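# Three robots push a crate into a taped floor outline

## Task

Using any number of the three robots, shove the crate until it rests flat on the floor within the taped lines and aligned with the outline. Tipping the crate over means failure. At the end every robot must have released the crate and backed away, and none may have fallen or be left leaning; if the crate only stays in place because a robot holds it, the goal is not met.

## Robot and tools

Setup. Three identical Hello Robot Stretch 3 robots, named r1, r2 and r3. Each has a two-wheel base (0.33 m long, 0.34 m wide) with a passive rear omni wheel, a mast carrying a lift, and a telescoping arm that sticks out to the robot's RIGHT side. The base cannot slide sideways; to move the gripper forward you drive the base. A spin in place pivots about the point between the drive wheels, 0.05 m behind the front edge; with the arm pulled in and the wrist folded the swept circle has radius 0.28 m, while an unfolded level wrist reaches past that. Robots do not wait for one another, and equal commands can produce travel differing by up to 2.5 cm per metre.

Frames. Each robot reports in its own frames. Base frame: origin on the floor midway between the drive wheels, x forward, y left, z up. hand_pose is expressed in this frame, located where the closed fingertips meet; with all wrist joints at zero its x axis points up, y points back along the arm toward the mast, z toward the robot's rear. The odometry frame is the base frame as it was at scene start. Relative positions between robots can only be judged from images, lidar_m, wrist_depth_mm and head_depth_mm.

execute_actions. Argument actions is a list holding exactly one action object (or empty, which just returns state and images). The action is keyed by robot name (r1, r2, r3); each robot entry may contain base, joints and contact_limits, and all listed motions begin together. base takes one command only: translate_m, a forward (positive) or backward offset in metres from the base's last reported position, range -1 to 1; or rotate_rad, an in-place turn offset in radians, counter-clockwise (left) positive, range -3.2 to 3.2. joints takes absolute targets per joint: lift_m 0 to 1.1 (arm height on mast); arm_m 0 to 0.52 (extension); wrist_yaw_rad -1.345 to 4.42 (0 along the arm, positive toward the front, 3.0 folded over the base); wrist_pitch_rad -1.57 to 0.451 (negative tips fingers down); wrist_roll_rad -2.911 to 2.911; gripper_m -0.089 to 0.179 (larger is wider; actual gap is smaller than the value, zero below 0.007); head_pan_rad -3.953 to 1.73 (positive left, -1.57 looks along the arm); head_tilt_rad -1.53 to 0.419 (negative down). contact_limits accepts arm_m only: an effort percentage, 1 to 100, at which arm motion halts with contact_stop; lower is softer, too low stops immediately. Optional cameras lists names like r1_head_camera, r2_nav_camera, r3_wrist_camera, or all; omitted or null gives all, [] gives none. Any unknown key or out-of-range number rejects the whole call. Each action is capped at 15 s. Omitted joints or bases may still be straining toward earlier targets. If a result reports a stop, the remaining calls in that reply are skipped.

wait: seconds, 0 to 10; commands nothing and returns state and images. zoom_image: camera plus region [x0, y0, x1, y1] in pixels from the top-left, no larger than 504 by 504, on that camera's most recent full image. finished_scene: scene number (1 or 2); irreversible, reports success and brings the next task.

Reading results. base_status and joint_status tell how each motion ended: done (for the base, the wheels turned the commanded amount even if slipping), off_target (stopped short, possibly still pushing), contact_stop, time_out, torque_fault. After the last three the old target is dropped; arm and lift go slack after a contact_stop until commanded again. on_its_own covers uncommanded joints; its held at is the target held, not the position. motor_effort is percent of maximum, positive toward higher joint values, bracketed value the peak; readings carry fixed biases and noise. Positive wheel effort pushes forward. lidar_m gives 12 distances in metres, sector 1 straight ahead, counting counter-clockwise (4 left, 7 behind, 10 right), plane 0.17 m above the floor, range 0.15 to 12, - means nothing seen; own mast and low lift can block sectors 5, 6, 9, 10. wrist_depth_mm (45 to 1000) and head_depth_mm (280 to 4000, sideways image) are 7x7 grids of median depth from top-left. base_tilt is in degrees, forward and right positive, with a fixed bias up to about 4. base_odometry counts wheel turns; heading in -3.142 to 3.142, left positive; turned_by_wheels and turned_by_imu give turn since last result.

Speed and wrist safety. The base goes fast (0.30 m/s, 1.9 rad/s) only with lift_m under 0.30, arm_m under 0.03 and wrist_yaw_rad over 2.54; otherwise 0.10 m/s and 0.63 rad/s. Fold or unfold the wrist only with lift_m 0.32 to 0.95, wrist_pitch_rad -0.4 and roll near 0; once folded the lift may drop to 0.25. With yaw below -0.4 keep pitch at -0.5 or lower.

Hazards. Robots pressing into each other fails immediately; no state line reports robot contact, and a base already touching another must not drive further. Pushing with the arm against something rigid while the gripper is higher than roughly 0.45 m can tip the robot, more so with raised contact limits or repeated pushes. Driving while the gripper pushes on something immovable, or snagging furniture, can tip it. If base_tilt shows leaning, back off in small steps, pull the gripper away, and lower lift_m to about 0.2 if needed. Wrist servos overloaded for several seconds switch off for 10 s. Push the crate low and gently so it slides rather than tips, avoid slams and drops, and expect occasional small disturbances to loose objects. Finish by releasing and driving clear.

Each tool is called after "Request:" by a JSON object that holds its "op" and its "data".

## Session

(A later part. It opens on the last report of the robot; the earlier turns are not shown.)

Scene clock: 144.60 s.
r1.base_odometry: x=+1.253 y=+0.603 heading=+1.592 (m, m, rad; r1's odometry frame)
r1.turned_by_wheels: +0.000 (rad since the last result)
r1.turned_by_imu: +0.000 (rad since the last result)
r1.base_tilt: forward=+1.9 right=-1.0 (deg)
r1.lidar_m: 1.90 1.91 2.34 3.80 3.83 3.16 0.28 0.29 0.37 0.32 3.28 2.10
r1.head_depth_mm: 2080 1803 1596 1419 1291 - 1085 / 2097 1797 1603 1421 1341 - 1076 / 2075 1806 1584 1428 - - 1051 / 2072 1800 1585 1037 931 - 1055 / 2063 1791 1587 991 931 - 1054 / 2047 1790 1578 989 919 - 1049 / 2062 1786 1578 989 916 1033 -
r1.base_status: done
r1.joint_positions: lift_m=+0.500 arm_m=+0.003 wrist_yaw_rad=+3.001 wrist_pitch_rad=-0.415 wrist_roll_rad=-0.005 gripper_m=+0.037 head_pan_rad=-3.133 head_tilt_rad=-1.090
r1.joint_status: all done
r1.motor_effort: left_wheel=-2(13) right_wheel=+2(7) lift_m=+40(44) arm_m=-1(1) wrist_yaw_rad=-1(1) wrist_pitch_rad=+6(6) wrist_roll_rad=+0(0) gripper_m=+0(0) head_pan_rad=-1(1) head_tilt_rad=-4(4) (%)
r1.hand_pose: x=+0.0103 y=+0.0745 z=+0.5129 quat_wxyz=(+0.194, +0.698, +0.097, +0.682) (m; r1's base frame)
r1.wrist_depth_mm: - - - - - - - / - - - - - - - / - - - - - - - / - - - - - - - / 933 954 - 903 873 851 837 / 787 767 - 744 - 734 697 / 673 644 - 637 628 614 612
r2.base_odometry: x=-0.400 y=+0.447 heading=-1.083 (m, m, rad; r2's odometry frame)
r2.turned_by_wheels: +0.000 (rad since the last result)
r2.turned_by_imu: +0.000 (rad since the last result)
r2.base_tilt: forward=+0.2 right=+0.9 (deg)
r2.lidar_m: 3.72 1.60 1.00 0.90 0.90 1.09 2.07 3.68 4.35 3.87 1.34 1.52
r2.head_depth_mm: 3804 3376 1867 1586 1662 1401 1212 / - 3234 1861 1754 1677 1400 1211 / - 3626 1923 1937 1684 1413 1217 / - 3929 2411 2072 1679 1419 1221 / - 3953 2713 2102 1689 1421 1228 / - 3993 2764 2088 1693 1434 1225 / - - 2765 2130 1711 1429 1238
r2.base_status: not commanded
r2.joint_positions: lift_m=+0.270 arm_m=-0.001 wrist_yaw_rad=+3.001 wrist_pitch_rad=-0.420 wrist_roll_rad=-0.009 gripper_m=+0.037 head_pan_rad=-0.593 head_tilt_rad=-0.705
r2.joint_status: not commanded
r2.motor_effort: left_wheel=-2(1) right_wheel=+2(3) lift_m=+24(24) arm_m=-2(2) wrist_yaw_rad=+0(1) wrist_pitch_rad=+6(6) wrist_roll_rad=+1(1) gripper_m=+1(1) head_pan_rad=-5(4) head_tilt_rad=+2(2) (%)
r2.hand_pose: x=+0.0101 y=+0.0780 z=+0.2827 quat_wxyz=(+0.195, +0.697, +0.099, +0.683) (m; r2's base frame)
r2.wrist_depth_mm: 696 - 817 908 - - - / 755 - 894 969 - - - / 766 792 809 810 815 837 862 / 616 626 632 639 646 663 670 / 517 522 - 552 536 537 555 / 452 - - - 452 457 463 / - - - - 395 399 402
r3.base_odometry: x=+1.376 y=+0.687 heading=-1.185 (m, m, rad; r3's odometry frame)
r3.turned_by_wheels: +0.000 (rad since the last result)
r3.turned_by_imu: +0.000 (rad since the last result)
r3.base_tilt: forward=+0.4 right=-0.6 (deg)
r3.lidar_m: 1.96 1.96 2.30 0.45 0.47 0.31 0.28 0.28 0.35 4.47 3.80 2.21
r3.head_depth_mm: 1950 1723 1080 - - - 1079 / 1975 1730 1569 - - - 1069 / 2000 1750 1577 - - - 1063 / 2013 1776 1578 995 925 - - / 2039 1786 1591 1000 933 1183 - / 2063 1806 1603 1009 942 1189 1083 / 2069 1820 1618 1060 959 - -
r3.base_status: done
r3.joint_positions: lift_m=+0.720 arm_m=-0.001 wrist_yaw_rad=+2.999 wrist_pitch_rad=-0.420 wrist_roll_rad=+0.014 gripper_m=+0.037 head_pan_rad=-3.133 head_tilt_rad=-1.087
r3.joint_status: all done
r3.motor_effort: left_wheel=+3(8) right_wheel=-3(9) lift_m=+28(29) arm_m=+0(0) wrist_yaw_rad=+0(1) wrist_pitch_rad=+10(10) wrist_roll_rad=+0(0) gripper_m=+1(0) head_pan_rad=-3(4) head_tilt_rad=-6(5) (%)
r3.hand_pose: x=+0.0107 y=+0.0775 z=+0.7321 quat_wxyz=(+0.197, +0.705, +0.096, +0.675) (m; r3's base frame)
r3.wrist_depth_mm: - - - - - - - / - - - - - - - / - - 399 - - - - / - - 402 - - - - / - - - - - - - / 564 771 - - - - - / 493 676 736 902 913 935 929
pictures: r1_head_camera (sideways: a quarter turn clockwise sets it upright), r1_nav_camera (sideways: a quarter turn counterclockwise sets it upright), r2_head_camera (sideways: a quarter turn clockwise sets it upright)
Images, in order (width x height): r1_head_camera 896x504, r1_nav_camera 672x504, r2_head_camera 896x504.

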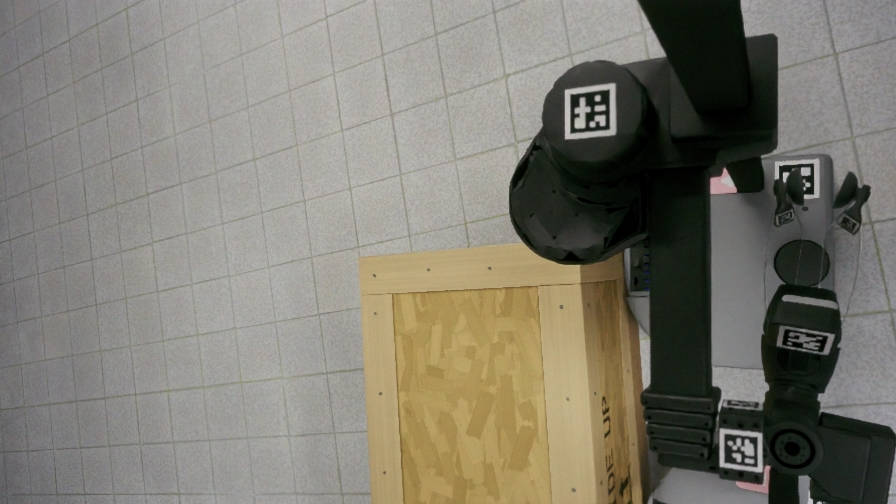

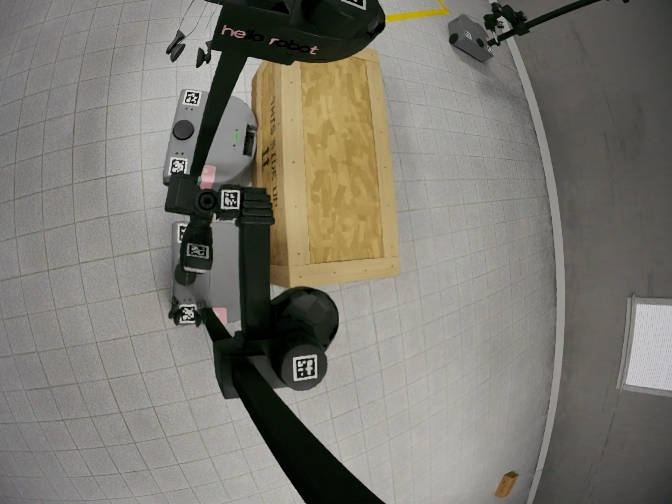

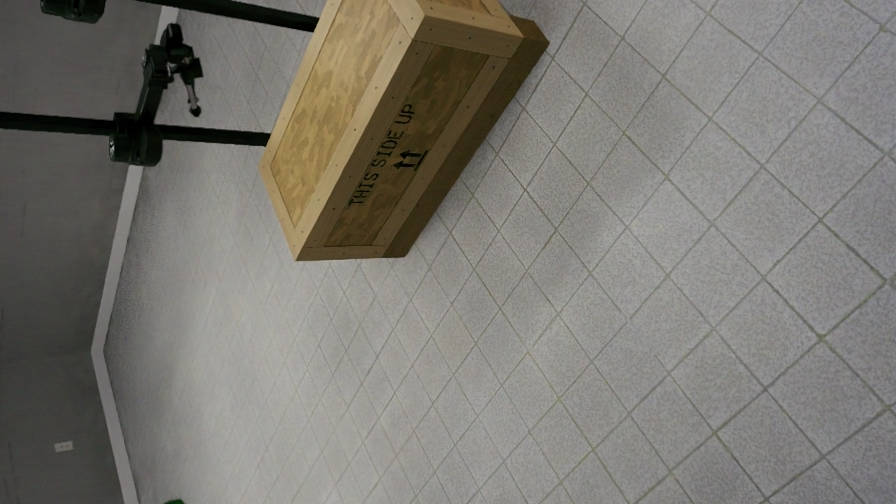

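Request:
{"op": "execute_actions", "data": {"actions": [{"r1":{"base":{"translate_m":-0.1}},"r3":{"base":{"translate_m":-0.085}}}], "cameras": ["r1_head_camera","r2_head_camera"]}}

Scene clock: 150.23 s.
r1.base_odometry: x=+1.256 y=+0.503 heading=+1.592 (m, m, rad; r1's odometry frame)
r1.turned_by_wheels: -0.001 (rad since the last result)
r1.turned_by_imu: -0.001 (rad since the last result)
r1.base_tilt: forward=+2.0 right=-1.0 (deg)
r1.lidar_m: 1.99 2.01 2.46 3.76 2.26 3.04 0.28 0.28 0.35 0.31 3.48 2.21
r1.head_depth_mm: 2090 1806 1594 1429 1290 - 1080 / 2083 1806 1596 1422 1341 - 1078 / 2083 1805 1586 1423 - - 1057 / 2079 1799 1580 1373 931 - 1055 / 2066 1789 1583 991 919 - 1051 / 2056 1792 1578 989 919 - 1053 / 2059 1789 1581 986 903 1038 -
r1.base_status: translate_m off_target (by the wheels' count: -0.0998 of -0.1000)
r1.joint_positions: lift_m=+0.500 arm_m=+0.003 wrist_yaw_rad=+3.001 wrist_pitch_rad=-0.415 wrist_roll_rad=-0.005 gripper_m=+0.037 head_pan_rad=-3.133 head_tilt_rad=-1.090
r1.joint_status: not commanded
r1.on_its_own: left_wheel is at rest, and its effort (-48) is outside its rest range (-18 to +18)
r1.motor_effort: left_wheel=-48(61) right_wheel=-12(28) lift_m=+39(41) arm_m=-1(1) wrist_yaw_rad=-1(1) wrist_pitch_rad=+6(6) wrist_roll_rad=+0(0) gripper_m=+0(0) head_pan_rad=-2(2) head_tilt_rad=-4(4) (%)
r1.hand_pose: x=+0.0103 y=+0.0745 z=+0.5130 quat_wxyz=(+0.194, +0.698, +0.097, +0.682) (m; r1's base frame)
r1.wrist_depth_mm: - - - - - - - / - - - - - - - / - - - - - - - / - - - - - - - / 962 914 - 896 879 858 821 / 769 756 - 724 - 704 693 / 673 667 - 635 628 606 615
r2.base_odometry: x=-0.400 y=+0.447 heading=-1.083 (m, m, rad; r2's odometry frame)
r2.turned_by_wheels: +0.000 (rad since the last result)
r2.turned_by_imu: -0.001 (rad since the last result)
r2.base_tilt: forward=+0.2 right=+1.0 (deg)
r2.lidar_m: 3.72 1.61 1.00 0.90 0.90 1.09 2.07 3.68 4.34 3.86 1.30 1.45
r2.head_depth_mm: 3692 3412 1999 1577 1658 1410 1209 / - 3408 1876 1689 1669 1407 1216 / - 3436 1892 1885 1676 1406 1216 / - 3880 1984 2004 1681 1419 1220 / - 3889 2735 2091 1691 1426 1222 / - 3958 2760 2093 1697 1424 1226 / - - 2755 2124 1704 1436 1232
r2.base_status: not commanded
r2.joint_positions: lift_m=+0.270 arm_m=-0.001 wrist_yaw_rad=+3.001 wrist_pitch_rad=-0.420 wrist_roll_rad=-0.009 gripper_m=+0.037 head_pan_rad=-0.593 head_tilt_rad=-0.705
r2.joint_status: not commanded
r2.motor_effort: left_wheel=-2(1) right_wheel=+2(2) lift_m=+24(24) arm_m=-2(2) wrist_yaw_rad=+1(0) wrist_pitch_rad=+6(6) wrist_roll_rad=+1(1) gripper_m=+0(1) head_pan_rad=-4(5) head_tilt_rad=+2(2) (%)
r2.hand_pose: x=+0.0101 y=+0.0780 z=+0.2827 quat_wxyz=(+0.195, +0.697, +0.099, +0.683) (m; r2's base frame)
r2.wrist_depth_mm: 702 - 829 932 - - - / 751 - 923 968 - - - / 770 777 793 816 823 858 846 / 614 628 631 644 649 657 661 / 515 514 - 546 538 540 544 / 449 - - - 453 460 461 / - - - - 396 403 401
r3.base_odometry: x=+1.344 y=+0.766 heading=-1.185 (m, m, rad; r3's odometry frame)
r3.turned_by_wheels: +0.000 (rad since the last result)
r3.turned_by_imu: +0.015 (rad since the last result)
r3.base_tilt: forward=+0.4 right=-0.6 (deg)
r3.lidar_m: 2.01 2.02 2.40 0.44 0.47 0.31 0.28 0.28 0.33 4.46 3.82 2.27
r3.head_depth_mm: 1963 1718 1073 - - - 1082 / 1966 1743 1564 - - - 1065 / 2006 1767 1560 - - - 1065 / 2017 1783 1582 995 924 - - / 2034 1796 1593 998 929 1183 - / 2038 1812 1606 1012 942 1192 - / 2088 1816 1616 1043 961 - -
r3.base_status: done
r3.joint_positions: lift_m=+0.720 arm_m=-0.001 wrist_yaw_rad=+2.999 wrist_pitch_rad=-0.420 wrist_roll_rad=+0.014 gripper_m=+0.037 head_pan_rad=-3.134 head_tilt_rad=-1.088
r3.joint_status: not commanded
r3.motor_effort: left_wheel=+0(98) right_wheel=+0(76) lift_m=+27(28) arm_m=+0(0) wrist_yaw_rad=+0(2) wrist_pitch_rad=+10(10) wrist_roll_rad=+0(0) gripper_m=+0(1) head_pan_rad=-5(4) head_tilt_rad=-5(4) (%)
r3.hand_pose: x=+0.0107 y=+0.0775 z=+0.7321 quat_wxyz=(+0.197, +0.705, +0.097, +0.675) (m; r3's base frame)
r3.wrist_depth_mm: - - - - - - - / 497 - - - - - - / - - - - - - - / - - 404 - - - - / - - - - - - - / 563 882 - - - - - / 498 716 732 919 936 931 937
pictures: r1_head_camera (sideways: a quarter turn clockwise sets it upright), r2_head_camera (sideways: a quarter turn clockwise sets it upright)
Images, in order (width x height): r1_head_camera 896x504, r2_head_camera 896x504.

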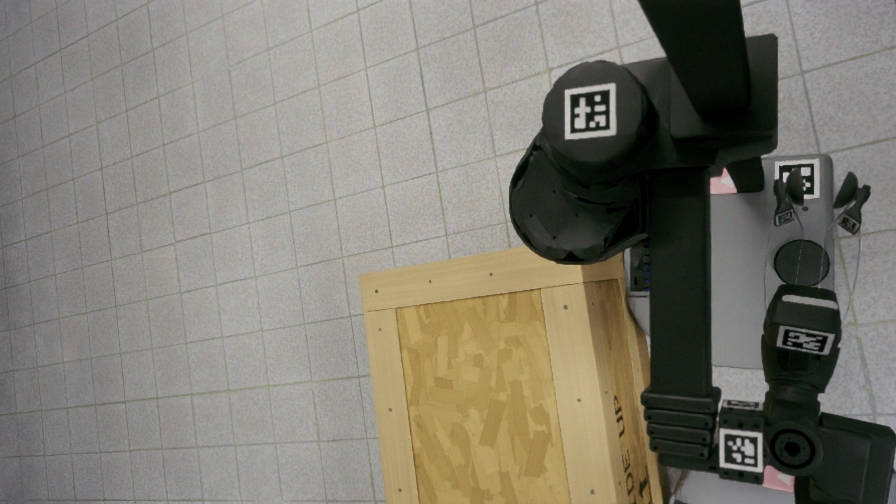

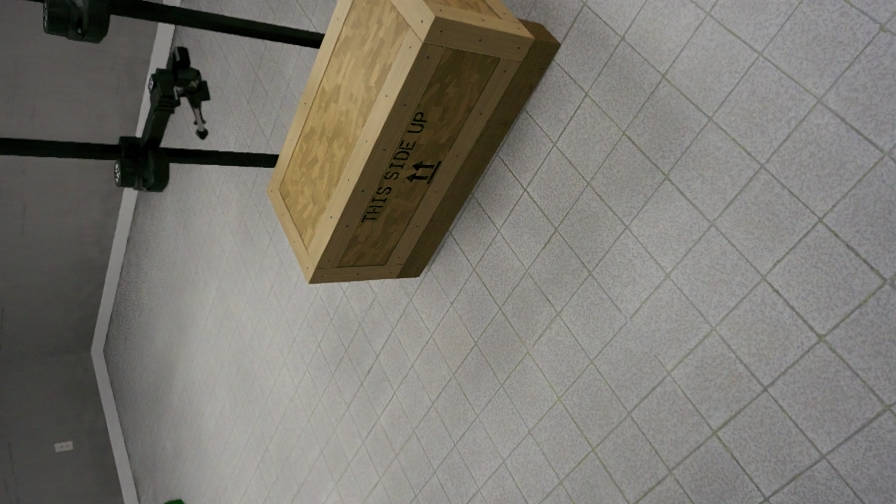

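Request:
{"op": "execute_actions", "data": {"actions": [{"r1":{"base":{"rotate_rad":0.1}},"r3":{"base":{"rotate_rad":0.09}},"r2":{"joints":{"head_pan_rad":-0.5,"head_tilt_rad":-0.75}}}], "cameras": []}}

Request:
{"op": "execute_actions", "data": {"actions": [{"r1":{"base":{"translate_m":-0.15}},"r3":{"base":{"translate_m":-0.15}}}], "cameras": ["r1_head_camera","r2_head_camera"]}}

Scene clock: 158.23 s.
r1.base_odometry: x=+1.256 y=+0.504 heading=+1.691 (m, m, rad; r1's odometry frame)
r1.turned_by_wheels: +0.099 (rad since the last result)
r1.turned_by_imu: +0.097 (rad since the last result)
r1.base_tilt: forward=+1.9 right=-1.0 (deg)
r1.lidar_m: 2.00 2.04 2.65 2.24 2.22 2.93 0.28 0.28 0.37 0.32 3.03 2.12
r1.head_depth_mm: 2079 1809 1595 1426 1286 - 1080 / 2079 1807 1596 1417 1345 - 1072 / 2080 1804 1590 1423 - - 1057 / 2073 1802 1586 1006 930 - 1055 / 2061 1799 1579 988 929 - 1052 / 2060 1792 1581 986 918 - 1053 / 2062 1789 1578 987 917 1033 -
r1.base_status: done
r1.joint_positions: lift_m=+0.500 arm_m=+0.003 wrist_yaw_rad=+3.001 wrist_pitch_rad=-0.415 wrist_roll_rad=-0.005 gripper_m=+0.037 head_pan_rad=-3.133 head_tilt_rad=-1.090
r1.joint_status: not commanded
r1.on_its_own: left_wheel is at rest, and its effort (-45) is outside its rest range (-18 to +18)
r1.motor_effort: left_wheel=-45(82) right_wheel=-6(10) lift_m=+40(39) arm_m=-1(1) wrist_yaw_rad=-1(0) wrist_pitch_rad=+6(7) wrist_roll_rad=+0(0) gripper_m=+0(0) head_pan_rad=-1(1) head_tilt_rad=-4(4) (%)
r1.hand_pose: x=+0.0103 y=+0.0745 z=+0.5130 quat_wxyz=(+0.194, +0.698, +0.097, +0.682) (m; r1's base frame)
r1.wrist_depth_mm: - - - - - - - / - - - - - - - / - - - - - - - / - - - - - - - / 935 909 - 869 885 861 839 / 787 769 - 751 - 733 691 / 664 646 - 635 618 627 610
r2.base_odometry: x=-0.400 y=+0.447 heading=-1.083 (m, m, rad; r2's odometry frame)
r2.turned_by_wheels: +0.000 (rad since the last result)
r2.turned_by_imu: -0.001 (rad since the last result)
r2.base_tilt: forward=+0.2 right=+1.0 (deg)
r2.lidar_m: 3.72 1.61 1.00 0.90 0.90 1.08 2.07 3.69 4.33 3.85 1.30 1.45
r2.head_depth_mm: 3989 3093 1745 1625 1612 1375 1189 / - 3285 1760 1807 1631 1378 1194 / - 3487 1920 1933 1629 1378 1204 / - 3522 2459 1986 1639 1384 1200 / - 3517 2554 2021 1635 1386 1206 / - 3596 2606 2011 1649 1399 1212 / - 3389 2617 2024 1649 1403 1211
r2.base_status: not commanded
r2.joint_positions: lift_m=+0.270 arm_m=-0.001 wrist_yaw_rad=+3.001 wrist_pitch_rad=-0.420 wrist_roll_rad=-0.009 gripper_m=+0.037 head_pan_rad=-0.507 head_tilt_rad=-0.740
r2.joint_status: all done
r2.motor_effort: left_wheel=-1(1) right_wheel=+2(3) lift_m=+25(24) arm_m=-2(2) wrist_yaw_rad=+0(0) wrist_pitch_rad=+6(6) wrist_roll_rad=+1(1) gripper_m=+0(1) head_pan_rad=+3(13) head_tilt_rad=-4(10) (%)
r2.hand_pose: x=+0.0101 y=+0.0780 z=+0.2827 quat_wxyz=(+0.195, +0.697, +0.099, +0.683) (m; r2's base frame)
r2.wrist_depth_mm: 693 - 835 902 - - - / 760 - 895 971 - - - / 765 774 791 811 816 831 844 / 615 630 635 644 647 664 662 / 515 518 - 550 534 538 547 / 454 - - - 452 457 469 / - - - - 393 400 400
r3.base_odometry: x=+1.344 y=+0.766 heading=-1.096 (m, m, rad; r3's odometry frame)
r3.turned_by_wheels: +0.089 (rad since the last result)
r3.turned_by_imu: +0.084 (rad since the last result)
r3.base_tilt: forward=+0.4 right=-0.6 (deg)
r3.lidar_m: 2.01 2.04 2.54 0.44 0.45 0.30 0.28 0.28 0.36 4.48 3.37 2.19
r3.head_depth_mm: 1934 1718 1543 - - - 1070 / 1983 1738 1565 - - - 1062 / 2018 1771 1573 - - - 1064 / 2005 1778 1584 994 928 - - / 2034 1792 1592 1003 928 1189 - / 2049 1797 1605 1012 940 1188 - / 2069 1823 1619 1433 1344 - -
r3.base_status: rotate_rad off_target (by the wheels' count: +0.0886 of +0.0900)
r3.joint_positions: lift_m=+0.720 arm_m=-0.001 wrist_yaw_rad=+2.999 wrist_pitch_rad=-0.420 wrist_roll_rad=+0.014 gripper_m=+0.037 head_pan_rad=-3.134 head_tilt_rad=-1.088
r3.joint_status: not commanded
r3.on_its_own: left_wheel is at rest, and its effort (-61) is outside its rest range (-18 to +18)
r3.motor_effort: left_wheel=-61(66) right_wheel=+0(8) lift_m=+27(27) arm_m=+0(0) wrist_yaw_rad=+0(1) wrist_pitch_rad=+10(9) wrist_roll_rad=+0(0) gripper_m=+0(1) head_pan_rad=-4(5) head_tilt_rad=-5(5) (%)
r3.hand_pose: x=+0.0107 y=+0.0775 z=+0.7321 quat_wxyz=(+0.197, +0.705, +0.097, +0.675) (m; r3's base frame)
r3.wrist_depth_mm: - - - - - - - / - - - - - - - / - - 389 - - - - / - - 386 - - - - / - - - - - - - / 557 713 - - - - - / 490 646 723 881 903 939 963
pictures: none
No camera images: the call's "cameras" was empty. Leave "cameras" out to get every camera's image.

Scene clock: 160.80 s.
r1.base_odometry: x=+1.274 y=+0.355 heading=+1.691 (m, m, rad; r1's odometry frame)
r1.turned_by_wheels: +0.000 (rad since the last result)
r1.turned_by_imu: +0.001 (rad since the last result)
r1.base_tilt: forward=+1.8 right=-1.0 (deg)
r1.lidar_m: 2.15 2.19 2.84 2.19 2.23 2.77 0.28 0.28 0.35 0.31 3.23 2.28
r1.head_depth_mm: 2081 1815 1596 1427 1294 - 1081 / 2086 1807 1588 1420 1339 - 1076 / 2072 1786 1592 1416 - - 1056 / 2071 1798 1589 1021 932 - 1054 / 2058 1796 1585 990 919 - 1053 / 2062 1782 1579 992 919 - 1050 / 2056 1769 1576 987 905 1036 -
r1.base_status: done
r1.joint_positions: lift_m=+0.500 arm_m=+0.003 wrist_yaw_rad=+3.001 wrist_pitch_rad=-0.415 wrist_roll_rad=-0.005 gripper_m=+0.037 head_pan_rad=-3.133 head_tilt_rad=-1.090
r1.joint_status: not commanded
r1.motor_effort: left_wheel=-3(46) right_wheel=+0(14) lift_m=+40(40) arm_m=+0(1) wrist_yaw_rad=+0(0) wrist_pitch_rad=+6(6) wrist_roll_rad=+0(0) gripper_m=+0(0) head_pan_rad=-2(2) head_tilt_rad=-4(4) (%)
r1.hand_pose: x=+0.0103 y=+0.0745 z=+0.5130 quat_wxyz=(+0.194, +0.698, +0.097, +0.682) (m; r1's base frame)
r1.wrist_depth_mm: - - - - - - - / - - - - - - - / - - - - - - - / - - - - - - - / 953 924 - 895 899 859 858 / 779 774 - 757 - 723 713 / 671 659 - 642 629 622 612
r2.base_odometry: x=-0.400 y=+0.447 heading=-1.083 (m, m, rad; r2's odometry frame)
r2.turned_by_wheels: +0.000 (rad since the last result)
r2.turned_by_imu: +0.000 (rad since the last result)
r2.base_tilt: forward=+0.2 right=+0.9 (deg)
r2.lidar_m: 3.72 1.61 1.00 0.90 0.90 1.09 2.07 3.70 4.33 3.86 1.22 1.33
r2.head_depth_mm: - 2991 1736 1504 1578 1370 1188 / - 2976 1752 1664 1616 1375 1196 / - 3455 1769 1833 1621 1372 1202 / - 3554 2279 1946 1633 1384 1201 / - 3559 2578 2001 1648 1392 1205 / - 3577 2565 1997 1650 1397 1206 / - 3427 2605 2027 1662 1397 1216
r2.base_status: not commanded
r2.joint_positions: lift_m=+0.270 arm_m=-0.001 wrist_yaw_rad=+3.001 wrist_pitch_rad=-0.420 wrist_roll_rad=-0.009 gripper_m=+0.037 head_pan_rad=-0.507 head_tilt_rad=-0.740
r2.joint_status: not commanded
r2.motor_effort: left_wheel=-1(1) right_wheel=+2(2) lift_m=+24(24) arm_m=-2(2) wrist_yaw_rad=+0(0) wrist_pitch_rad=+6(6) wrist_roll_rad=+1(1) gripper_m=+0(1) head_pan_rad=+2(3) head_tilt_rad=-4(4) (%)
r2.hand_pose: x=+0.0101 y=+0.0780 z=+0.2827 quat_wxyz=(+0.195, +0.697, +0.099, +0.683) (m; r2's base frame)
r2.wrist_depth_mm: 695 - 819 900 - - - / 745 - 913 964 - - - / 772 799 797 824 830 842 864 / 614 633 640 646 645 652 669 / 513 519 - 544 534 536 543 / 454 - - - 453 461 462 / - - - - 394 400 402
r3.base_odometry: x=+1.276 y=+0.899 heading=-1.097 (m, m, rad; r3's odometry frame)
r3.turned_by_wheels: +0.000 (rad since the last result)
r3.turned_by_imu: +0.039 (rad since the last result)
r3.base_tilt: forward=+0.4 right=-0.6 (deg)
r3.lidar_m: 2.13 2.15 2.75 0.43 0.48 0.31 0.28 0.28 0.34 4.50 3.37 2.27
r3.head_depth_mm: 1959 1710 1072 - - - 1073 / 1990 1742 1559 - - - 1063 / 1986 1765 1578 - - - 1063 / 2019 1784 1583 994 927 - - / 2054 1791 1594 1002 931 1186 - / 2065 1799 1604 1013 939 1193 - / 2077 1820 1615 1418 1338 - -
r3.base_status: translate_m off_target (by the wheels' count: -0.1496 of -0.1500)
r3.joint_positions: lift_m=+0.720 arm_m=-0.001 wrist_yaw_rad=+2.999 wrist_pitch_rad=-0.420 wrist_roll_rad=+0.014 gripper_m=+0.037 head_pan_rad=-3.134 head_tilt_rad=-1.088
r3.joint_status: not commanded
r3.on_its_own: left_wheel is at rest, and its effort (-66) is outside its rest range (-18 to +18); right_wheel is at rest, and its effort (-61) is outside its rest range (-18 to +18)
r3.motor_effort: left_wheel=-66(78) right_wheel=-61(65) lift_m=+27(27) arm_m=+0(0) wrist_yaw_rad=+1(1) wrist_pitch_rad=+10(10) wrist_roll_rad=+0(0) gripper_m=+0(0) head_pan_rad=-4(5) head_tilt_rad=-4(6) (%)
r3.hand_pose: x=+0.0107 y=+0.0775 z=+0.7321 quat_wxyz=(+0.197, +0.705, +0.097, +0.675) (m; r3's base frame)
r3.wrist_depth_mm: - - - - - - - / - - - - - - - / - - - - - - - / - - 364 - - - - / - - - - - - - / 562 831 - - - - - / 498 705 714 917 932 962 926
pictures: r1_head_camera (sideways: a quarter turn clockwise sets it upright), r2_head_camera (sideways: a quarter turn clockwise sets it upright)
Images, in order (width x height): r1_head_camera 896x504, r2_head_camera 896x504.

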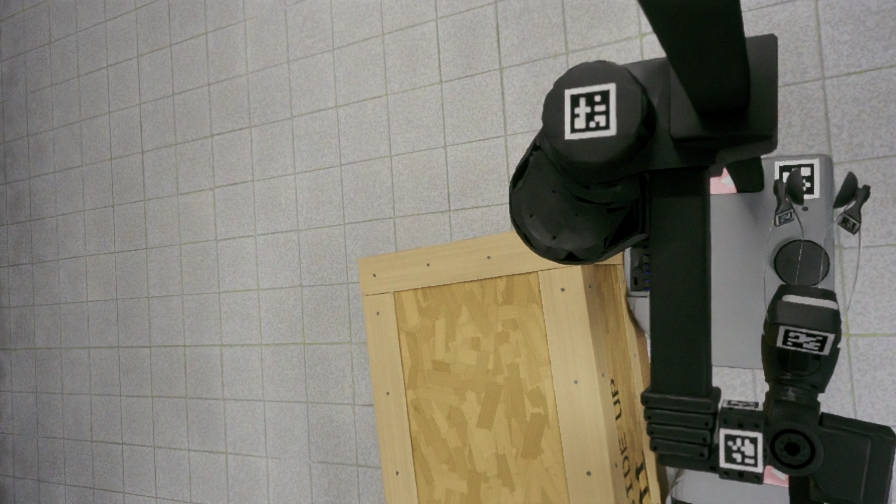

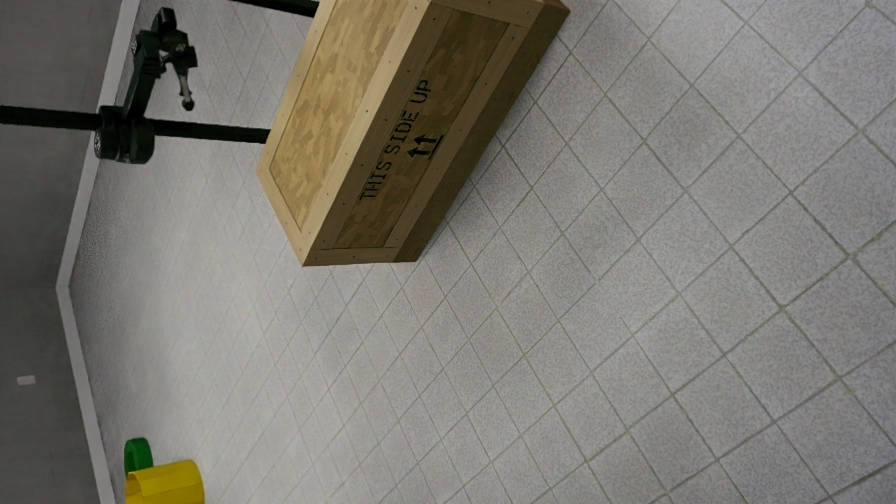

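Request:
{"op": "execute_actions", "data": {"actions": [{"r1":{"base":{"rotate_rad":0.07}},"r3":{"base":{"rotate_rad":0.06}},"r2":{"joints":{"head_pan_rad":-0.6,"head_tilt_rad":-0.85}}}], "cameras": []}}

Request:
{"op": "execute_actions", "data": {"actions": [{"r1":{"base":{"translate_m":-0.15}},"r3":{"base":{"translate_m":-0.09}}}], "cameras": ["r1_head_camera","r2_head_camera"]}}

Scene clock: 167.33 s.
r1.base_odometry: x=+1.274 y=+0.355 heading=+1.760 (m, m, rad; r1's odometry frame)
r1.turned_by_wheels: +0.069 (rad since the last result)
r1.turned_by_imu: +0.068 (rad since the last result)
r1.base_tilt: forward=+1.9 right=-1.0 (deg)
r1.lidar_m: 2.14 2.22 3.04 2.19 3.71 0.29 0.28 0.28 0.37 0.31 3.02 2.23
r1.head_depth_mm: 2088 1808 1591 1426 1294 - 1080 / 2081 1809 1591 1421 1345 - 1075 / 2084 1802 1584 1424 - - 1055 / 2068 1802 1590 990 935 - 1055 / 2074 1804 1583 992 923 - 1055 / 2062 1790 1575 988 918 - 1052 / 2058 1786 1575 985 917 1037 -
r1.base_status: rotate_rad off_target (by the wheels' count: +0.0692 of +0.0700)
r1.joint_positions: lift_m=+0.500 arm_m=+0.003 wrist_yaw_rad=+3.001 wrist_pitch_rad=-0.415 wrist_roll_rad=-0.005 gripper_m=+0.037 head_pan_rad=-3.133 head_tilt_rad=-1.090
r1.joint_status: not commanded
r1.on_its_own: left_wheel is at rest, and its effort (-48) is outside its rest range (-18 to +18)
r1.motor_effort: left_wheel=-48(60) right_wheel=-4(9) lift_m=+39(40) arm_m=-1(0) wrist_yaw_rad=-1(1) wrist_pitch_rad=+6(6) wrist_roll_rad=+0(0) gripper_m=+0(0) head_pan_rad=-2(2) head_tilt_rad=-4(4) (%)
r1.hand_pose: x=+0.0103 y=+0.0745 z=+0.5130 quat_wxyz=(+0.194, +0.698, +0.097, +0.682) (m; r1's base frame)
r1.wrist_depth_mm: - - - - - - - / - - - - - - - / - - - - - - - / - - - - - - - / 941 918 - 894 897 847 822 / 781 762 - 742 - 704 695 / 654 667 - 640 631 607 598
r2.base_odometry: x=-0.400 y=+0.447 heading=-1.083 (m, m, rad; r2's odometry frame)
r2.turned_by_wheels: +0.000 (rad since the last result)
r2.turned_by_imu: -0.001 (rad since the last result)
r2.base_tilt: forward=+0.3 right=+0.9 (deg)
r2.lidar_m: 3.74 1.61 1.00 0.90 0.90 1.08 2.07 3.68 4.33 3.87 1.22 1.33
r2.head_depth_mm: 3405 2632 1497 1645 1499 1295 1155 / 3260 2737 1549 1674 1501 1306 1157 / 2004 2075 1664 1743 1514 1311 1156 / 3677 1921 1810 1781 1512 1306 1162 / 3913 2799 2049 1789 1522 1315 1164 / 3938 2815 2200 1804 1531 1321 1167 / 3920 2838 2222 1823 1531 1329 1173
r2.base_status: not commanded
r2.joint_positions: lift_m=+0.270 arm_m=-0.001 wrist_yaw_rad=+3.001 wrist_pitch_rad=-0.420 wrist_roll_rad=-0.009 gripper_m=+0.037 head_pan_rad=-0.593 head_tilt_rad=-0.839
r2.joint_status: all done
r2.motor_effort: left_wheel=-1(1) right_wheel=+2(2) lift_m=+24(25) arm_m=-2(2) wrist_yaw_rad=+0(0) wrist_pitch_rad=+6(6) wrist_roll_rad=+1(1) gripper_m=+0(0) head_pan_rad=-4(15) head_tilt_rad=-4(14) (%)
r2.hand_pose: x=+0.0101 y=+0.0780 z=+0.2827 quat_wxyz=(+0.195, +0.697, +0.099, +0.683) (m; r2's base frame)
r2.wrist_depth_mm: 700 - 827 903 - - - / 746 - 911 972 - - - / 786 783 801 817 833 836 856 / 625 629 630 639 646 665 664 / 506 521 - 543 542 543 548 / 453 - - - 452 460 463 / - - - - 395 402 399
r3.base_odometry: x=+1.276 y=+0.899 heading=-1.038 (m, m, rad; r3's odometry frame)
r3.turned_by_wheels: +0.059 (rad since the last result)
r3.turned_by_imu: +0.053 (rad since the last result)
r3.base_tilt: forward=+0.4 right=-0.6 (deg)
r3.lidar_m: 2.13 2.17 2.89 0.43 0.45 0.30 0.28 0.28 0.35 4.49 3.16 2.23
r3.head_depth_mm: 1945 1730 1552 - - - 1069 / 1977 1751 1574 - - - 1065 / 1992 1755 1564 - - - 1060 / 2018 1776 1577 994 928 - - / 2022 1793 1590 1002 928 1190 - / 2065 1810 1620 1012 938 1193 - / 2090 1826 1614 1455 1352 - -
r3.base_status: rotate_rad off_target (by the wheels' count: +0.0586 of +0.0600)
r3.joint_positions: lift_m=+0.720 arm_m=-0.001 wrist_yaw_rad=+2.999 wrist_pitch_rad=-0.420 wrist_roll_rad=+0.014 gripper_m=+0.037 head_pan_rad=-3.134 head_tilt_rad=-1.088
r3.joint_status: not commanded
r3.on_its_own: left_wheel is at rest, and its effort (-63) is outside its rest range (-18 to +18)
r3.motor_effort: left_wheel=-63(74) right_wheel=-3(42) lift_m=+28(27) arm_m=+0(0) wrist_yaw_rad=+0(1) wrist_pitch_rad=+10(10) wrist_roll_rad=+0(0) gripper_m=+0(1) head_pan_rad=-4(3) head_tilt_rad=-6(5) (%)
r3.hand_pose: x=+0.0107 y=+0.0775 z=+0.7321 quat_wxyz=(+0.197, +0.705, +0.097, +0.675) (m; r3's base frame)
r3.wrist_depth_mm: - - - - - - - / - - - - - - - / - - 378 - - - - / - - 370 - - - - / 651 - - - - - - / 551 700 - - - - - / 497 646 727 921 935 957 924
pictures: none
No camera images: the call's "cameras" was empty. Leave "cameras" out to get every camera's image.

Scene clock: 169.93 s.
r1.base_odometry: x=+1.302 y=+0.208 heading=+1.759 (m, m, rad; r1's odometry frame)
r1.turned_by_wheels: -0.001 (rad since the last result)
r1.turned_by_imu: -0.001 (rad since the last result)
r1.base_tilt: forward=+2.0 right=-1.0 (deg)
r1.lidar_m: 2.29 2.37 3.24 2.17 3.49 2.55 0.27 0.28 0.33 0.31 0.44 2.39
r1.head_depth_mm: 2087 1806 1590 1421 1290 - 1081 / 2088 1800 1600 1420 1338 - 1075 / 2072 1810 1583 1423 - - 1058 / 2068 1800 1590 1005 937 - 1054 / 2067 1793 1576 989 921 - 1053 / 2067 1802 1577 987 905 - 1053 / 2048 1792 1578 987 893 1007 -
r1.base_status: translate_m off_target (by the wheels' count: -0.1498 of -0.1500)
r1.joint_positions: lift_m=+0.500 arm_m=+0.003 wrist_yaw_rad=+3.001 wrist_pitch_rad=-0.415 wrist_roll_rad=-0.005 gripper_m=+0.037 head_pan_rad=-3.133 head_tilt_rad=-1.090
r1.joint_status: not commanded
r1.on_its_own: left_wheel is at rest, and its effort (-62) is outside its rest range (-18 to +18)
r1.motor_effort: left_wheel=-62(82) right_wheel=-9(22) lift_m=+40(40) arm_m=-1(1) wrist_yaw_rad=-1(0) wrist_pitch_rad=+6(6) wrist_roll_rad=+0(0) gripper_m=+0(0) head_pan_rad=-2(2) head_tilt_rad=-4(4) (%)
r1.hand_pose: x=+0.0103 y=+0.0745 z=+0.5130 quat_wxyz=(+0.194, +0.698, +0.097, +0.682) (m; r1's base frame)
r1.wrist_depth_mm: - - - - - - - / - - - - - - - / - - - - - - - / - - - - - - - / 965 934 - 890 879 839 836 / 765 772 - 733 - 710 689 / 658 656 - 639 638 621 611
r2.base_odometry: x=-0.400 y=+0.447 heading=-1.083 (m, m, rad; r2's odometry frame)
r2.turned_by_wheels: +0.000 (rad since the last result)
r2.turned_by_imu: +0.000 (rad since the last result)
r2.base_tilt: forward=+0.3 right=+0.9 (deg)
r2.lidar_m: 3.73 1.61 1.01 0.90 0.90 1.08 2.07 3.66 4.31 3.86 1.17 1.24
r2.head_depth_mm: 3379 2609 1498 1613 1507 1297 1147 / 3775 2752 1499 1618 1500 1309 1153 / 3436 2774 1562 1685 1508 1310 1159 / 1933 2106 1661 1772 1513 1316 1163 / 3841 2800 1756 1788 1521 1311 1169 / 3971 2815 2195 1814 1520 1323 1161 / 3963 2820 2196 1810 1534 1326 1173
r2.base_status: not commanded
r2.joint_positions: lift_m=+0.270 arm_m=-0.001 wrist_yaw_rad=+3.001 wrist_pitch_rad=-0.420 wrist_roll_rad=-0.009 gripper_m=+0.037 head_pan_rad=-0.593 head_tilt_rad=-0.839
r2.joint_status: not commanded
r2.motor_effort: left_wheel=-2(2) right_wheel=+3(2) lift_m=+23(24) arm_m=-2(2) wrist_yaw_rad=+0(0) wrist_pitch_rad=+6(6) wrist_roll_rad=+1(1) gripper_m=+1(0) head_pan_rad=-3(6) head_tilt_rad=-4(3) (%)
r2.hand_pose: x=+0.0101 y=+0.0780 z=+0.2827 quat_wxyz=(+0.195, +0.697, +0.099, +0.683) (m; r2's base frame)
r2.wrist_depth_mm: 703 - 829 905 - - - / 741 - 901 952 - - - / 769 778 804 814 819 837 858 / 614 616 639 640 654 660 670 / 513 515 - 544 536 539 550 / 450 - - - 454 457 464 / - - - - 397 399 401
r3.base_odometry: x=+1.230 y=+0.976 heading=-1.038 (m, m, rad; r3's odometry frame)
r3.turned_by_wheels: +0.000 (rad since the last result)
r3.turned_by_imu: +0.014 (rad since the last result)
r3.base_tilt: forward=+0.4 right=-0.6 (deg)
r3.lidar_m: 2.19 2.26 3.04 0.44 0.44 0.33 0.29 0.29 0.33 4.53 3.22 2.30
r3.head_depth_mm: 1939 1730 1074 - - - 1082 / 1972 1736 1327 - - - 1070 / 1990 1749 1579 - - - 1069 / 2026 1774 1576 996 927 - - / 2038 1789 1589 1003 930 1188 - / 2056 1804 1607 1013 940 1191 - / 2075 1818 1625 1414 1358 - -
r3.base_status: done
r3.joint_positions: lift_m=+0.720 arm_m=-0.001 wrist_yaw_rad=+2.999 wrist_pitch_rad=-0.420 wrist_roll_rad=+0.014 gripper_m=+0.037 head_pan_rad=-3.134 head_tilt_rad=-1.088
r3.joint_status: not commanded
r3.motor_effort: left_wheel=+0(82) right_wheel=+0(68) lift_m=+27(27) arm_m=+0(0) wrist_yaw_rad=+1(2) wrist_pitch_rad=+10(10) wrist_roll_rad=+0(0) gripper_m=+0(1) head_pan_rad=-3(4) head_tilt_rad=-4(5) (%)
r3.hand_pose: x=+0.0107 y=+0.0775 z=+0.7321 quat_wxyz=(+0.197, +0.705, +0.097, +0.675) (m; r3's base frame)
r3.wrist_depth_mm: - - - - - - - / 460 - - - - - - / 332 - - - - - - / - - - - - - - / - - - - - - - / 578 885 - - - - - / 514 755 785 914 972 923 937
pictures: r1_head_camera (sideways: a quarter turn clockwise sets it upright), r2_head_camera (sideways: a quarter turn clockwise sets it upright)
Images, in order (width x height): r1_head_camera 896x504, r2_head_camera 896x504.

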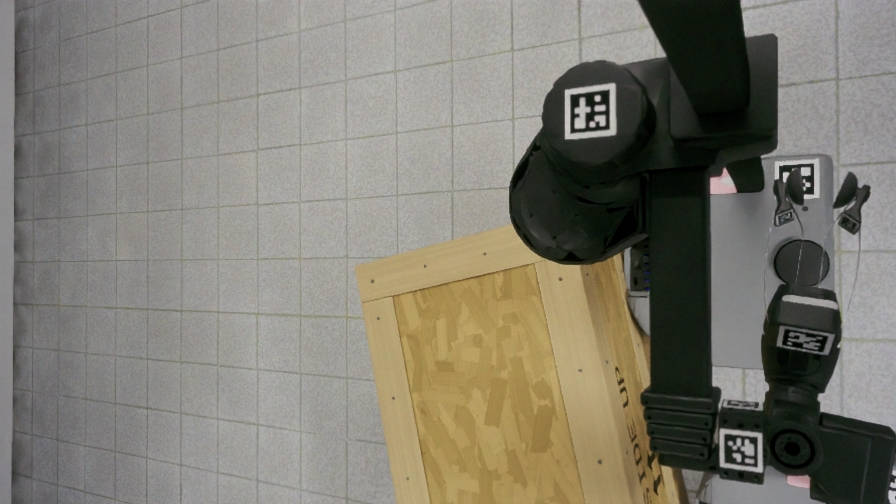

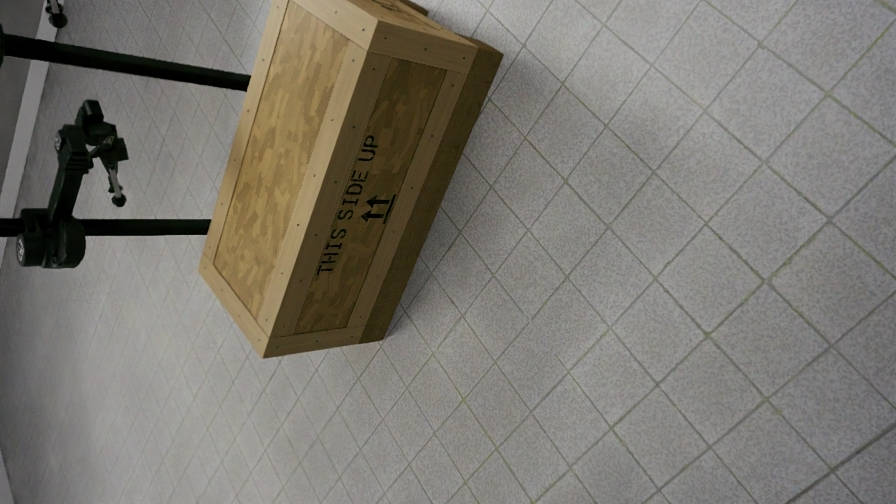

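Request:
{"op": "execute_actions", "data": {"actions": [{"r1":{"base":{"rotate_rad":0.1}},"r3":{"base":{"rotate_rad":0.07}}}], "cameras": []}}

Request:
{"op": "execute_actions", "data": {"actions": [{"r1":{"base":{"translate_m":-0.17}},"r3":{"base":{"translate_m":-0.13}}}], "cameras": ["r1_head_camera","r2_head_camera"]}}

Scene clock: 181.43 s.
r1.base_odometry: x=+1.302 y=+0.208 heading=+1.858 (m, m, rad; r1's odometry frame)
r1.turned_by_wheels: +0.099 (rad since the last result)
r1.turned_by_imu: +0.092 (rad since the last result)
r1.base_tilt: forward=+1.9 right=-1.0 (deg)
r1.lidar_m: 2.29 2.44 3.56 2.17 3.20 0.30 0.28 0.28 0.35 0.31 2.98 2.33
r1.head_depth_mm: 2097 1823 1591 1424 1288 - 1082 / 2080 1800 1591 1426 1344 - 1075 / 2083 1804 1585 1420 - - 1055 / 2078 1801 1583 991 934 - 1056 / 2068 1794 1586 995 922 - 1050 / 2063 1790 1579 988 919 - 1053 / 2062 1786 1580 986 906 1038 -
r1.base_status: rotate_rad off_target (by the wheels' count: +0.0985 of +0.1000)
r1.joint_positions: lift_m=+0.500 arm_m=+0.003 wrist_yaw_rad=+3.001 wrist_pitch_rad=-0.415 wrist_roll_rad=-0.005 gripper_m=+0.037 head_pan_rad=-3.133 head_tilt_rad=-1.090
r1.joint_status: not commanded
r1.on_its_own: left_wheel is at rest, and its effort (-83) is outside its rest range (-18 to +18)
r1.motor_effort: left_wheel=-83(93) right_wheel=+2(5) lift_m=+40(40) arm_m=+0(1) wrist_yaw_rad=+0(1) wrist_pitch_rad=+6(6) wrist_roll_rad=+0(0) gripper_m=+0(1) head_pan_rad=-2(1) head_tilt_rad=-4(4) (%)
r1.hand_pose: x=+0.0103 y=+0.0745 z=+0.5130 quat_wxyz=(+0.194, +0.698, +0.097, +0.682) (m; r1's base frame)
r1.wrist_depth_mm: - - - - - - - / - - - - - - - / - - - - - - - / - - - - - - - / 957 939 - 881 913 859 830 / 791 769 - 739 - 717 707 / 676 663 - 642 624 621 605
r2.base_odometry: x=-0.400 y=+0.447 heading=-1.083 (m, m, rad; r2's odometry frame)
r2.turned_by_wheels: +0.000 (rad since the last result)
r2.turned_by_imu: -0.001 (rad since the last result)
r2.base_tilt: forward=+0.2 right=+0.9 (deg)
r2.lidar_m: 3.70 1.61 1.00 0.90 0.90 1.09 2.07 3.69 4.34 3.87 1.17 1.24
r2.head_depth_mm: 3369 2661 1489 1608 1486 1301 1150 / 3777 2718 1503 1621 1504 1310 1157 / 3602 2723 1563 1690 1511 1315 1155 / 3274 2099 1651 1761 1510 1318 1154 / 3864 2806 1768 1790 1513 1320 1161 / 3893 2800 2198 1807 1525 1322 1169 / 3957 2814 2192 1811 1527 1325 1174
r2.base_status: not commanded
r2.joint_positions: lift_m=+0.270 arm_m=-0.001 wrist_yaw_rad=+3.001 wrist_pitch_rad=-0.420 wrist_roll_rad=-0.009 gripper_m=+0.037 head_pan_rad=-0.593 head_tilt_rad=-0.839
r2.joint_status: not commanded
r2.motor_effort: left_wheel=-1(2) right_wheel=+3(2) lift_m=+24(25) arm_m=-2(2) wrist_yaw_rad=+0(0) wrist_pitch_rad=+6(6) wrist_roll_rad=+1(1) gripper_m=+1(1) head_pan_rad=-5(4) head_tilt_rad=-4(4) (%)
r2.hand_pose: x=+0.0101 y=+0.0780 z=+0.2827 quat_wxyz=(+0.195, +0.697, +0.099, +0.683) (m; r2's base frame)
r2.wrist_depth_mm: 690 - 833 895 - - - / 751 - 896 960 - - - / 769 777 804 809 824 847 852 / 612 617 629 654 652 659 663 / 512 513 - 553 540 535 554 / 451 - - - 450 459 466 / - - - - 394 397 406
r3.base_odometry: x=+1.230 y=+0.976 heading=-0.968 (m, m, rad; r3's odometry frame)
r3.turned_by_wheels: +0.070 (rad since the last result)
r3.turned_by_imu: +0.068 (rad since the last result)
r3.base_tilt: forward=+0.4 right=-0.6 (deg)
r3.lidar_m: 2.19 2.30 3.25 0.44 0.50 0.32 0.29 0.29 0.35 4.51 2.97 2.26
r3.head_depth_mm: 1963 1721 1072 - - - 1079 / 1969 1747 1570 - - - 1069 / 1993 1758 1569 - - - 1059 / 2016 1774 1582 996 926 - - / 2024 1773 1595 1002 929 1183 - / 2064 1806 1603 1009 940 1196 - / 2071 1821 1618 1461 1355 - -
r3.base_status: done
r3.joint_positions: lift_m=+0.720 arm_m=-0.001 wrist_yaw_rad=+2.999 wrist_pitch_rad=-0.420 wrist_roll_rad=+0.014 gripper_m=+0.037 head_pan_rad=-3.134 head_tilt_rad=-1.088
r3.joint_status: not commanded
r3.motor_effort: left_wheel=-2(7) right_wheel=+3(7) lift_m=+27(27) arm_m=+0(0) wrist_yaw_rad=+1(1) wrist_pitch_rad=+10(10) wrist_roll_rad=+0(0) gripper_m=+0(0) head_pan_rad=-4(4) head_tilt_rad=-6(5) (%)
r3.hand_pose: x=+0.0107 y=+0.0775 z=+0.7321 quat_wxyz=(+0.197, +0.705, +0.097, +0.675) (m; r3's base frame)
r3.wrist_depth_mm: - - - - - - - / 498 - - - - - - / - - - - - - - / - - 382 - - - - / 679 - - - - - - / 577 806 - - - - - / 501 715 728 914 920 921 916
pictures: none
No camera images: the call's "cameras" was empty. Leave "cameras" out to get every camera's image.

Scene clock: 184.07 s.
r1.base_odometry: x=+1.350 y=+0.045 heading=+1.857 (m, m, rad; r1's odometry frame)
r1.turned_by_wheels: -0.001 (rad since the last result)
r1.turned_by_imu: +0.000 (rad since the last result)
r1.base_tilt: forward=+1.9 right=-1.0 (deg)
r1.lidar_m: 2.45 2.63 3.82 2.17 3.00 0.31 0.27 0.27 0.32 0.31 0.44 2.51
r1.head_depth_mm: 2039 1810 1593 1429 1283 - 1082 / 2025 1797 1587 1423 1339 - 1077 / 2047 1802 1588 1423 - - 1055 / 2061 1792 1584 992 935 - 1053 / 2075 1805 1580 993 918 - 1053 / 2058 1793 1581 985 906 - 1052 / 2057 1803 1574 985 892 999 -
r1.base_status: translate_m off_target (by the wheels' count: -0.1698 of -0.1700)
r1.joint_positions: lift_m=+0.500 arm_m=+0.003 wrist_yaw_rad=+3.001 wrist_pitch_rad=-0.415 wrist_roll_rad=-0.005 gripper_m=+0.037 head_pan_rad=-3.133 head_tilt_rad=-1.090
r1.joint_status: not commanded
r1.on_its_own: left_wheel is at rest, and its effort (-60) is outside its rest range (-18 to +18)
r1.motor_effort: left_wheel=-60(91) right_wheel=-11(36) lift_m=+40(40) arm_m=-1(0) wrist_yaw_rad=+0(1) wrist_pitch_rad=+6(6) wrist_roll_rad=+0(0) gripper_m=+0(1) head_pan_rad=-2(1) head_tilt_rad=-4(4) (%)
r1.hand_pose: x=+0.0103 y=+0.0745 z=+0.5130 quat_wxyz=(+0.194, +0.698, +0.097, +0.682) (m; r1's base frame)
r1.wrist_depth_mm: - - - - - - - / - - - - - - - / - - - - - - - / - - - - - - - / 922 953 - 863 902 852 822 / 801 769 - 729 - 716 702 / 659 657 - 620 635 619 614
r2.base_odometry: x=-0.400 y=+0.447 heading=-1.083 (m, m, rad; r2's odometry frame)
r2.turned_by_wheels: +0.000 (rad since the last result)
r2.turned_by_imu: +0.000 (rad since the last result)
r2.base_tilt: forward=+0.2 right=+0.9 (deg)
r2.lidar_m: 3.72 1.61 1.00 0.90 0.90 1.09 2.07 3.67 4.33 3.86 1.09 1.13
r2.head_depth_mm: 3519 2700 1490 1476 1497 1309 1151 / 3558 2639 1506 1484 1503 1304 1155 / 3777 2665 1513 1579 1512 1307 1153 / 1717 2650 1531 1649 1517 1316 1158 / 3688 2796 1596 1713 1515 1321 1167 / 3952 2807 2113 1787 1520 1323 1168 / - 2816 2207 1806 1528 1326 1173
r2.base_status: not commanded
r2.joint_positions: lift_m=+0.270 arm_m=-0.001 wrist_yaw_rad=+3.001 wrist_pitch_rad=-0.420 wrist_roll_rad=-0.009 gripper_m=+0.037 head_pan_rad=-0.593 head_tilt_rad=-0.839
r2.joint_status: not commanded
r2.motor_effort: left_wheel=-2(1) right_wheel=+2(2) lift_m=+24(24) arm_m=-2(2) wrist_yaw_rad=+0(0) wrist_pitch_rad=+6(6) wrist_roll_rad=+1(1) gripper_m=-1(0) head_pan_rad=-5(4) head_tilt_rad=-4(4) (%)
r2.hand_pose: x=+0.0101 y=+0.0780 z=+0.2827 quat_wxyz=(+0.195, +0.697, +0.099, +0.683) (m; r2's base frame)
r2.wrist_depth_mm: 689 - 834 894 - - - / 756 - 897 994 - - - / 765 787 796 821 839 840 846 / 619 625 637 642 656 655 675 / 513 520 - 544 537 542 548 / 456 - - - 451 458 467 / - - - - 396 401 400
r3.base_odometry: x=+1.156 y=+1.083 heading=-0.968 (m, m, rad; r3's odometry frame)
r3.turned_by_wheels: +0.000 (rad since the last result)
r3.turned_by_imu: +0.039 (rad since the last result)
r3.base_tilt: forward=+0.4 right=-0.6 (deg)
r3.lidar_m: 2.31 2.45 3.57 0.45 0.44 0.32 0.28 0.28 0.32 4.50 3.02 2.35
r3.head_depth_mm: 1950 1721 1073 - - - 1083 / 1965 1741 1334 - - - 1064 / 1993 1755 1568 - - - 1070 / 2019 1764 1575 993 927 - - / 2033 1778 1588 1005 932 1179 - / 2059 1801 1609 1013 937 1187 - / 2073 1787 1611 1438 1356 - -
r3.base_status: done
r3.joint_positions: lift_m=+0.720 arm_m=-0.001 wrist_yaw_rad=+2.999 wrist_pitch_rad=-0.419 wrist_roll_rad=+0.014 gripper_m=+0.037 head_pan_rad=-3.134 head_tilt_rad=-1.088
r3.joint_status: not commanded
r3.motor_effort: left_wheel=+0(89) right_wheel=+1(68) lift_m=+27(27) arm_m=+0(0) wrist_yaw_rad=+0(1) wrist_pitch_rad=+9(10) wrist_roll_rad=+0(0) gripper_m=+0(1) head_pan_rad=-3(4) head_tilt_rad=-5(5) (%)
r3.hand_pose: x=+0.0106 y=+0.0775 z=+0.7323 quat_wxyz=(+0.197, +0.705, +0.096, +0.675) (m; r3's base frame)
r3.wrist_depth_mm: - - - - - - - / 461 - - - - - - / 337 - - - - - - / - - - - - - - / 689 - - - - - - / 581 858 - - - - - / 516 742 788 909 910 941 942
pictures: r1_head_camera (sideways: a quarter turn clockwise sets it upright), r2_head_camera (sideways: a quarter turn clockwise sets it upright)
Images, in order (width x height): r1_head_camera 896x504, r2_head_camera 896x504.

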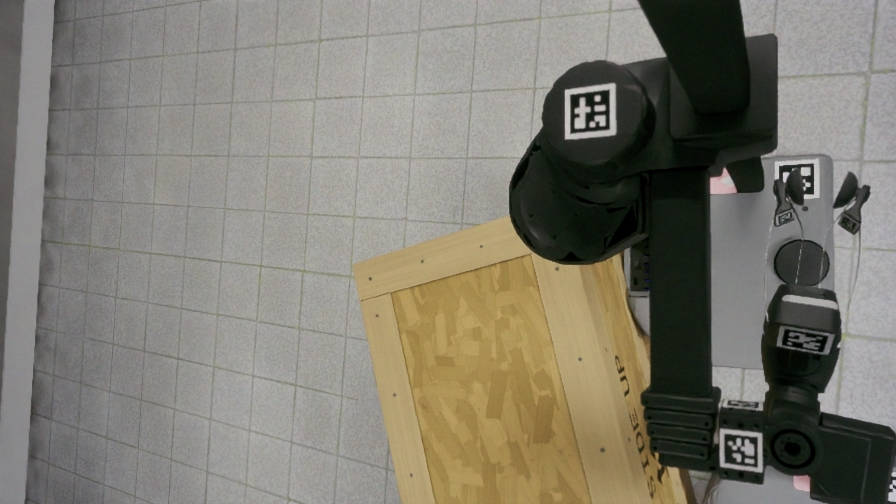

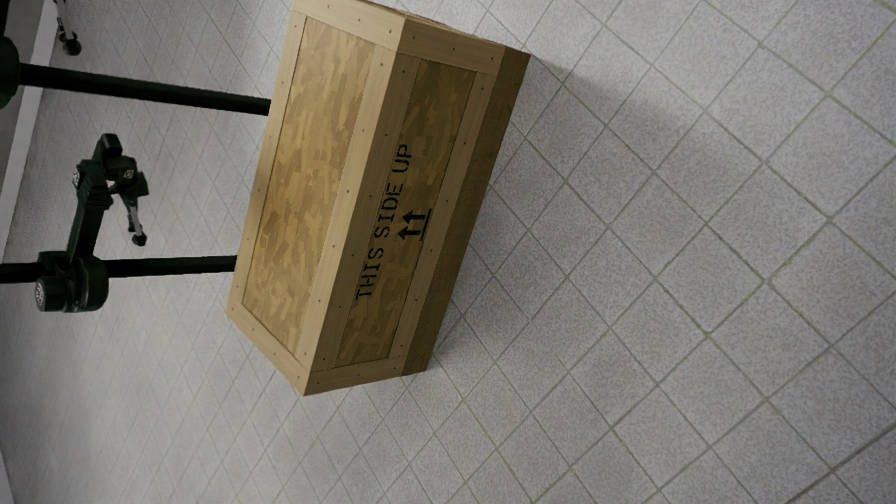

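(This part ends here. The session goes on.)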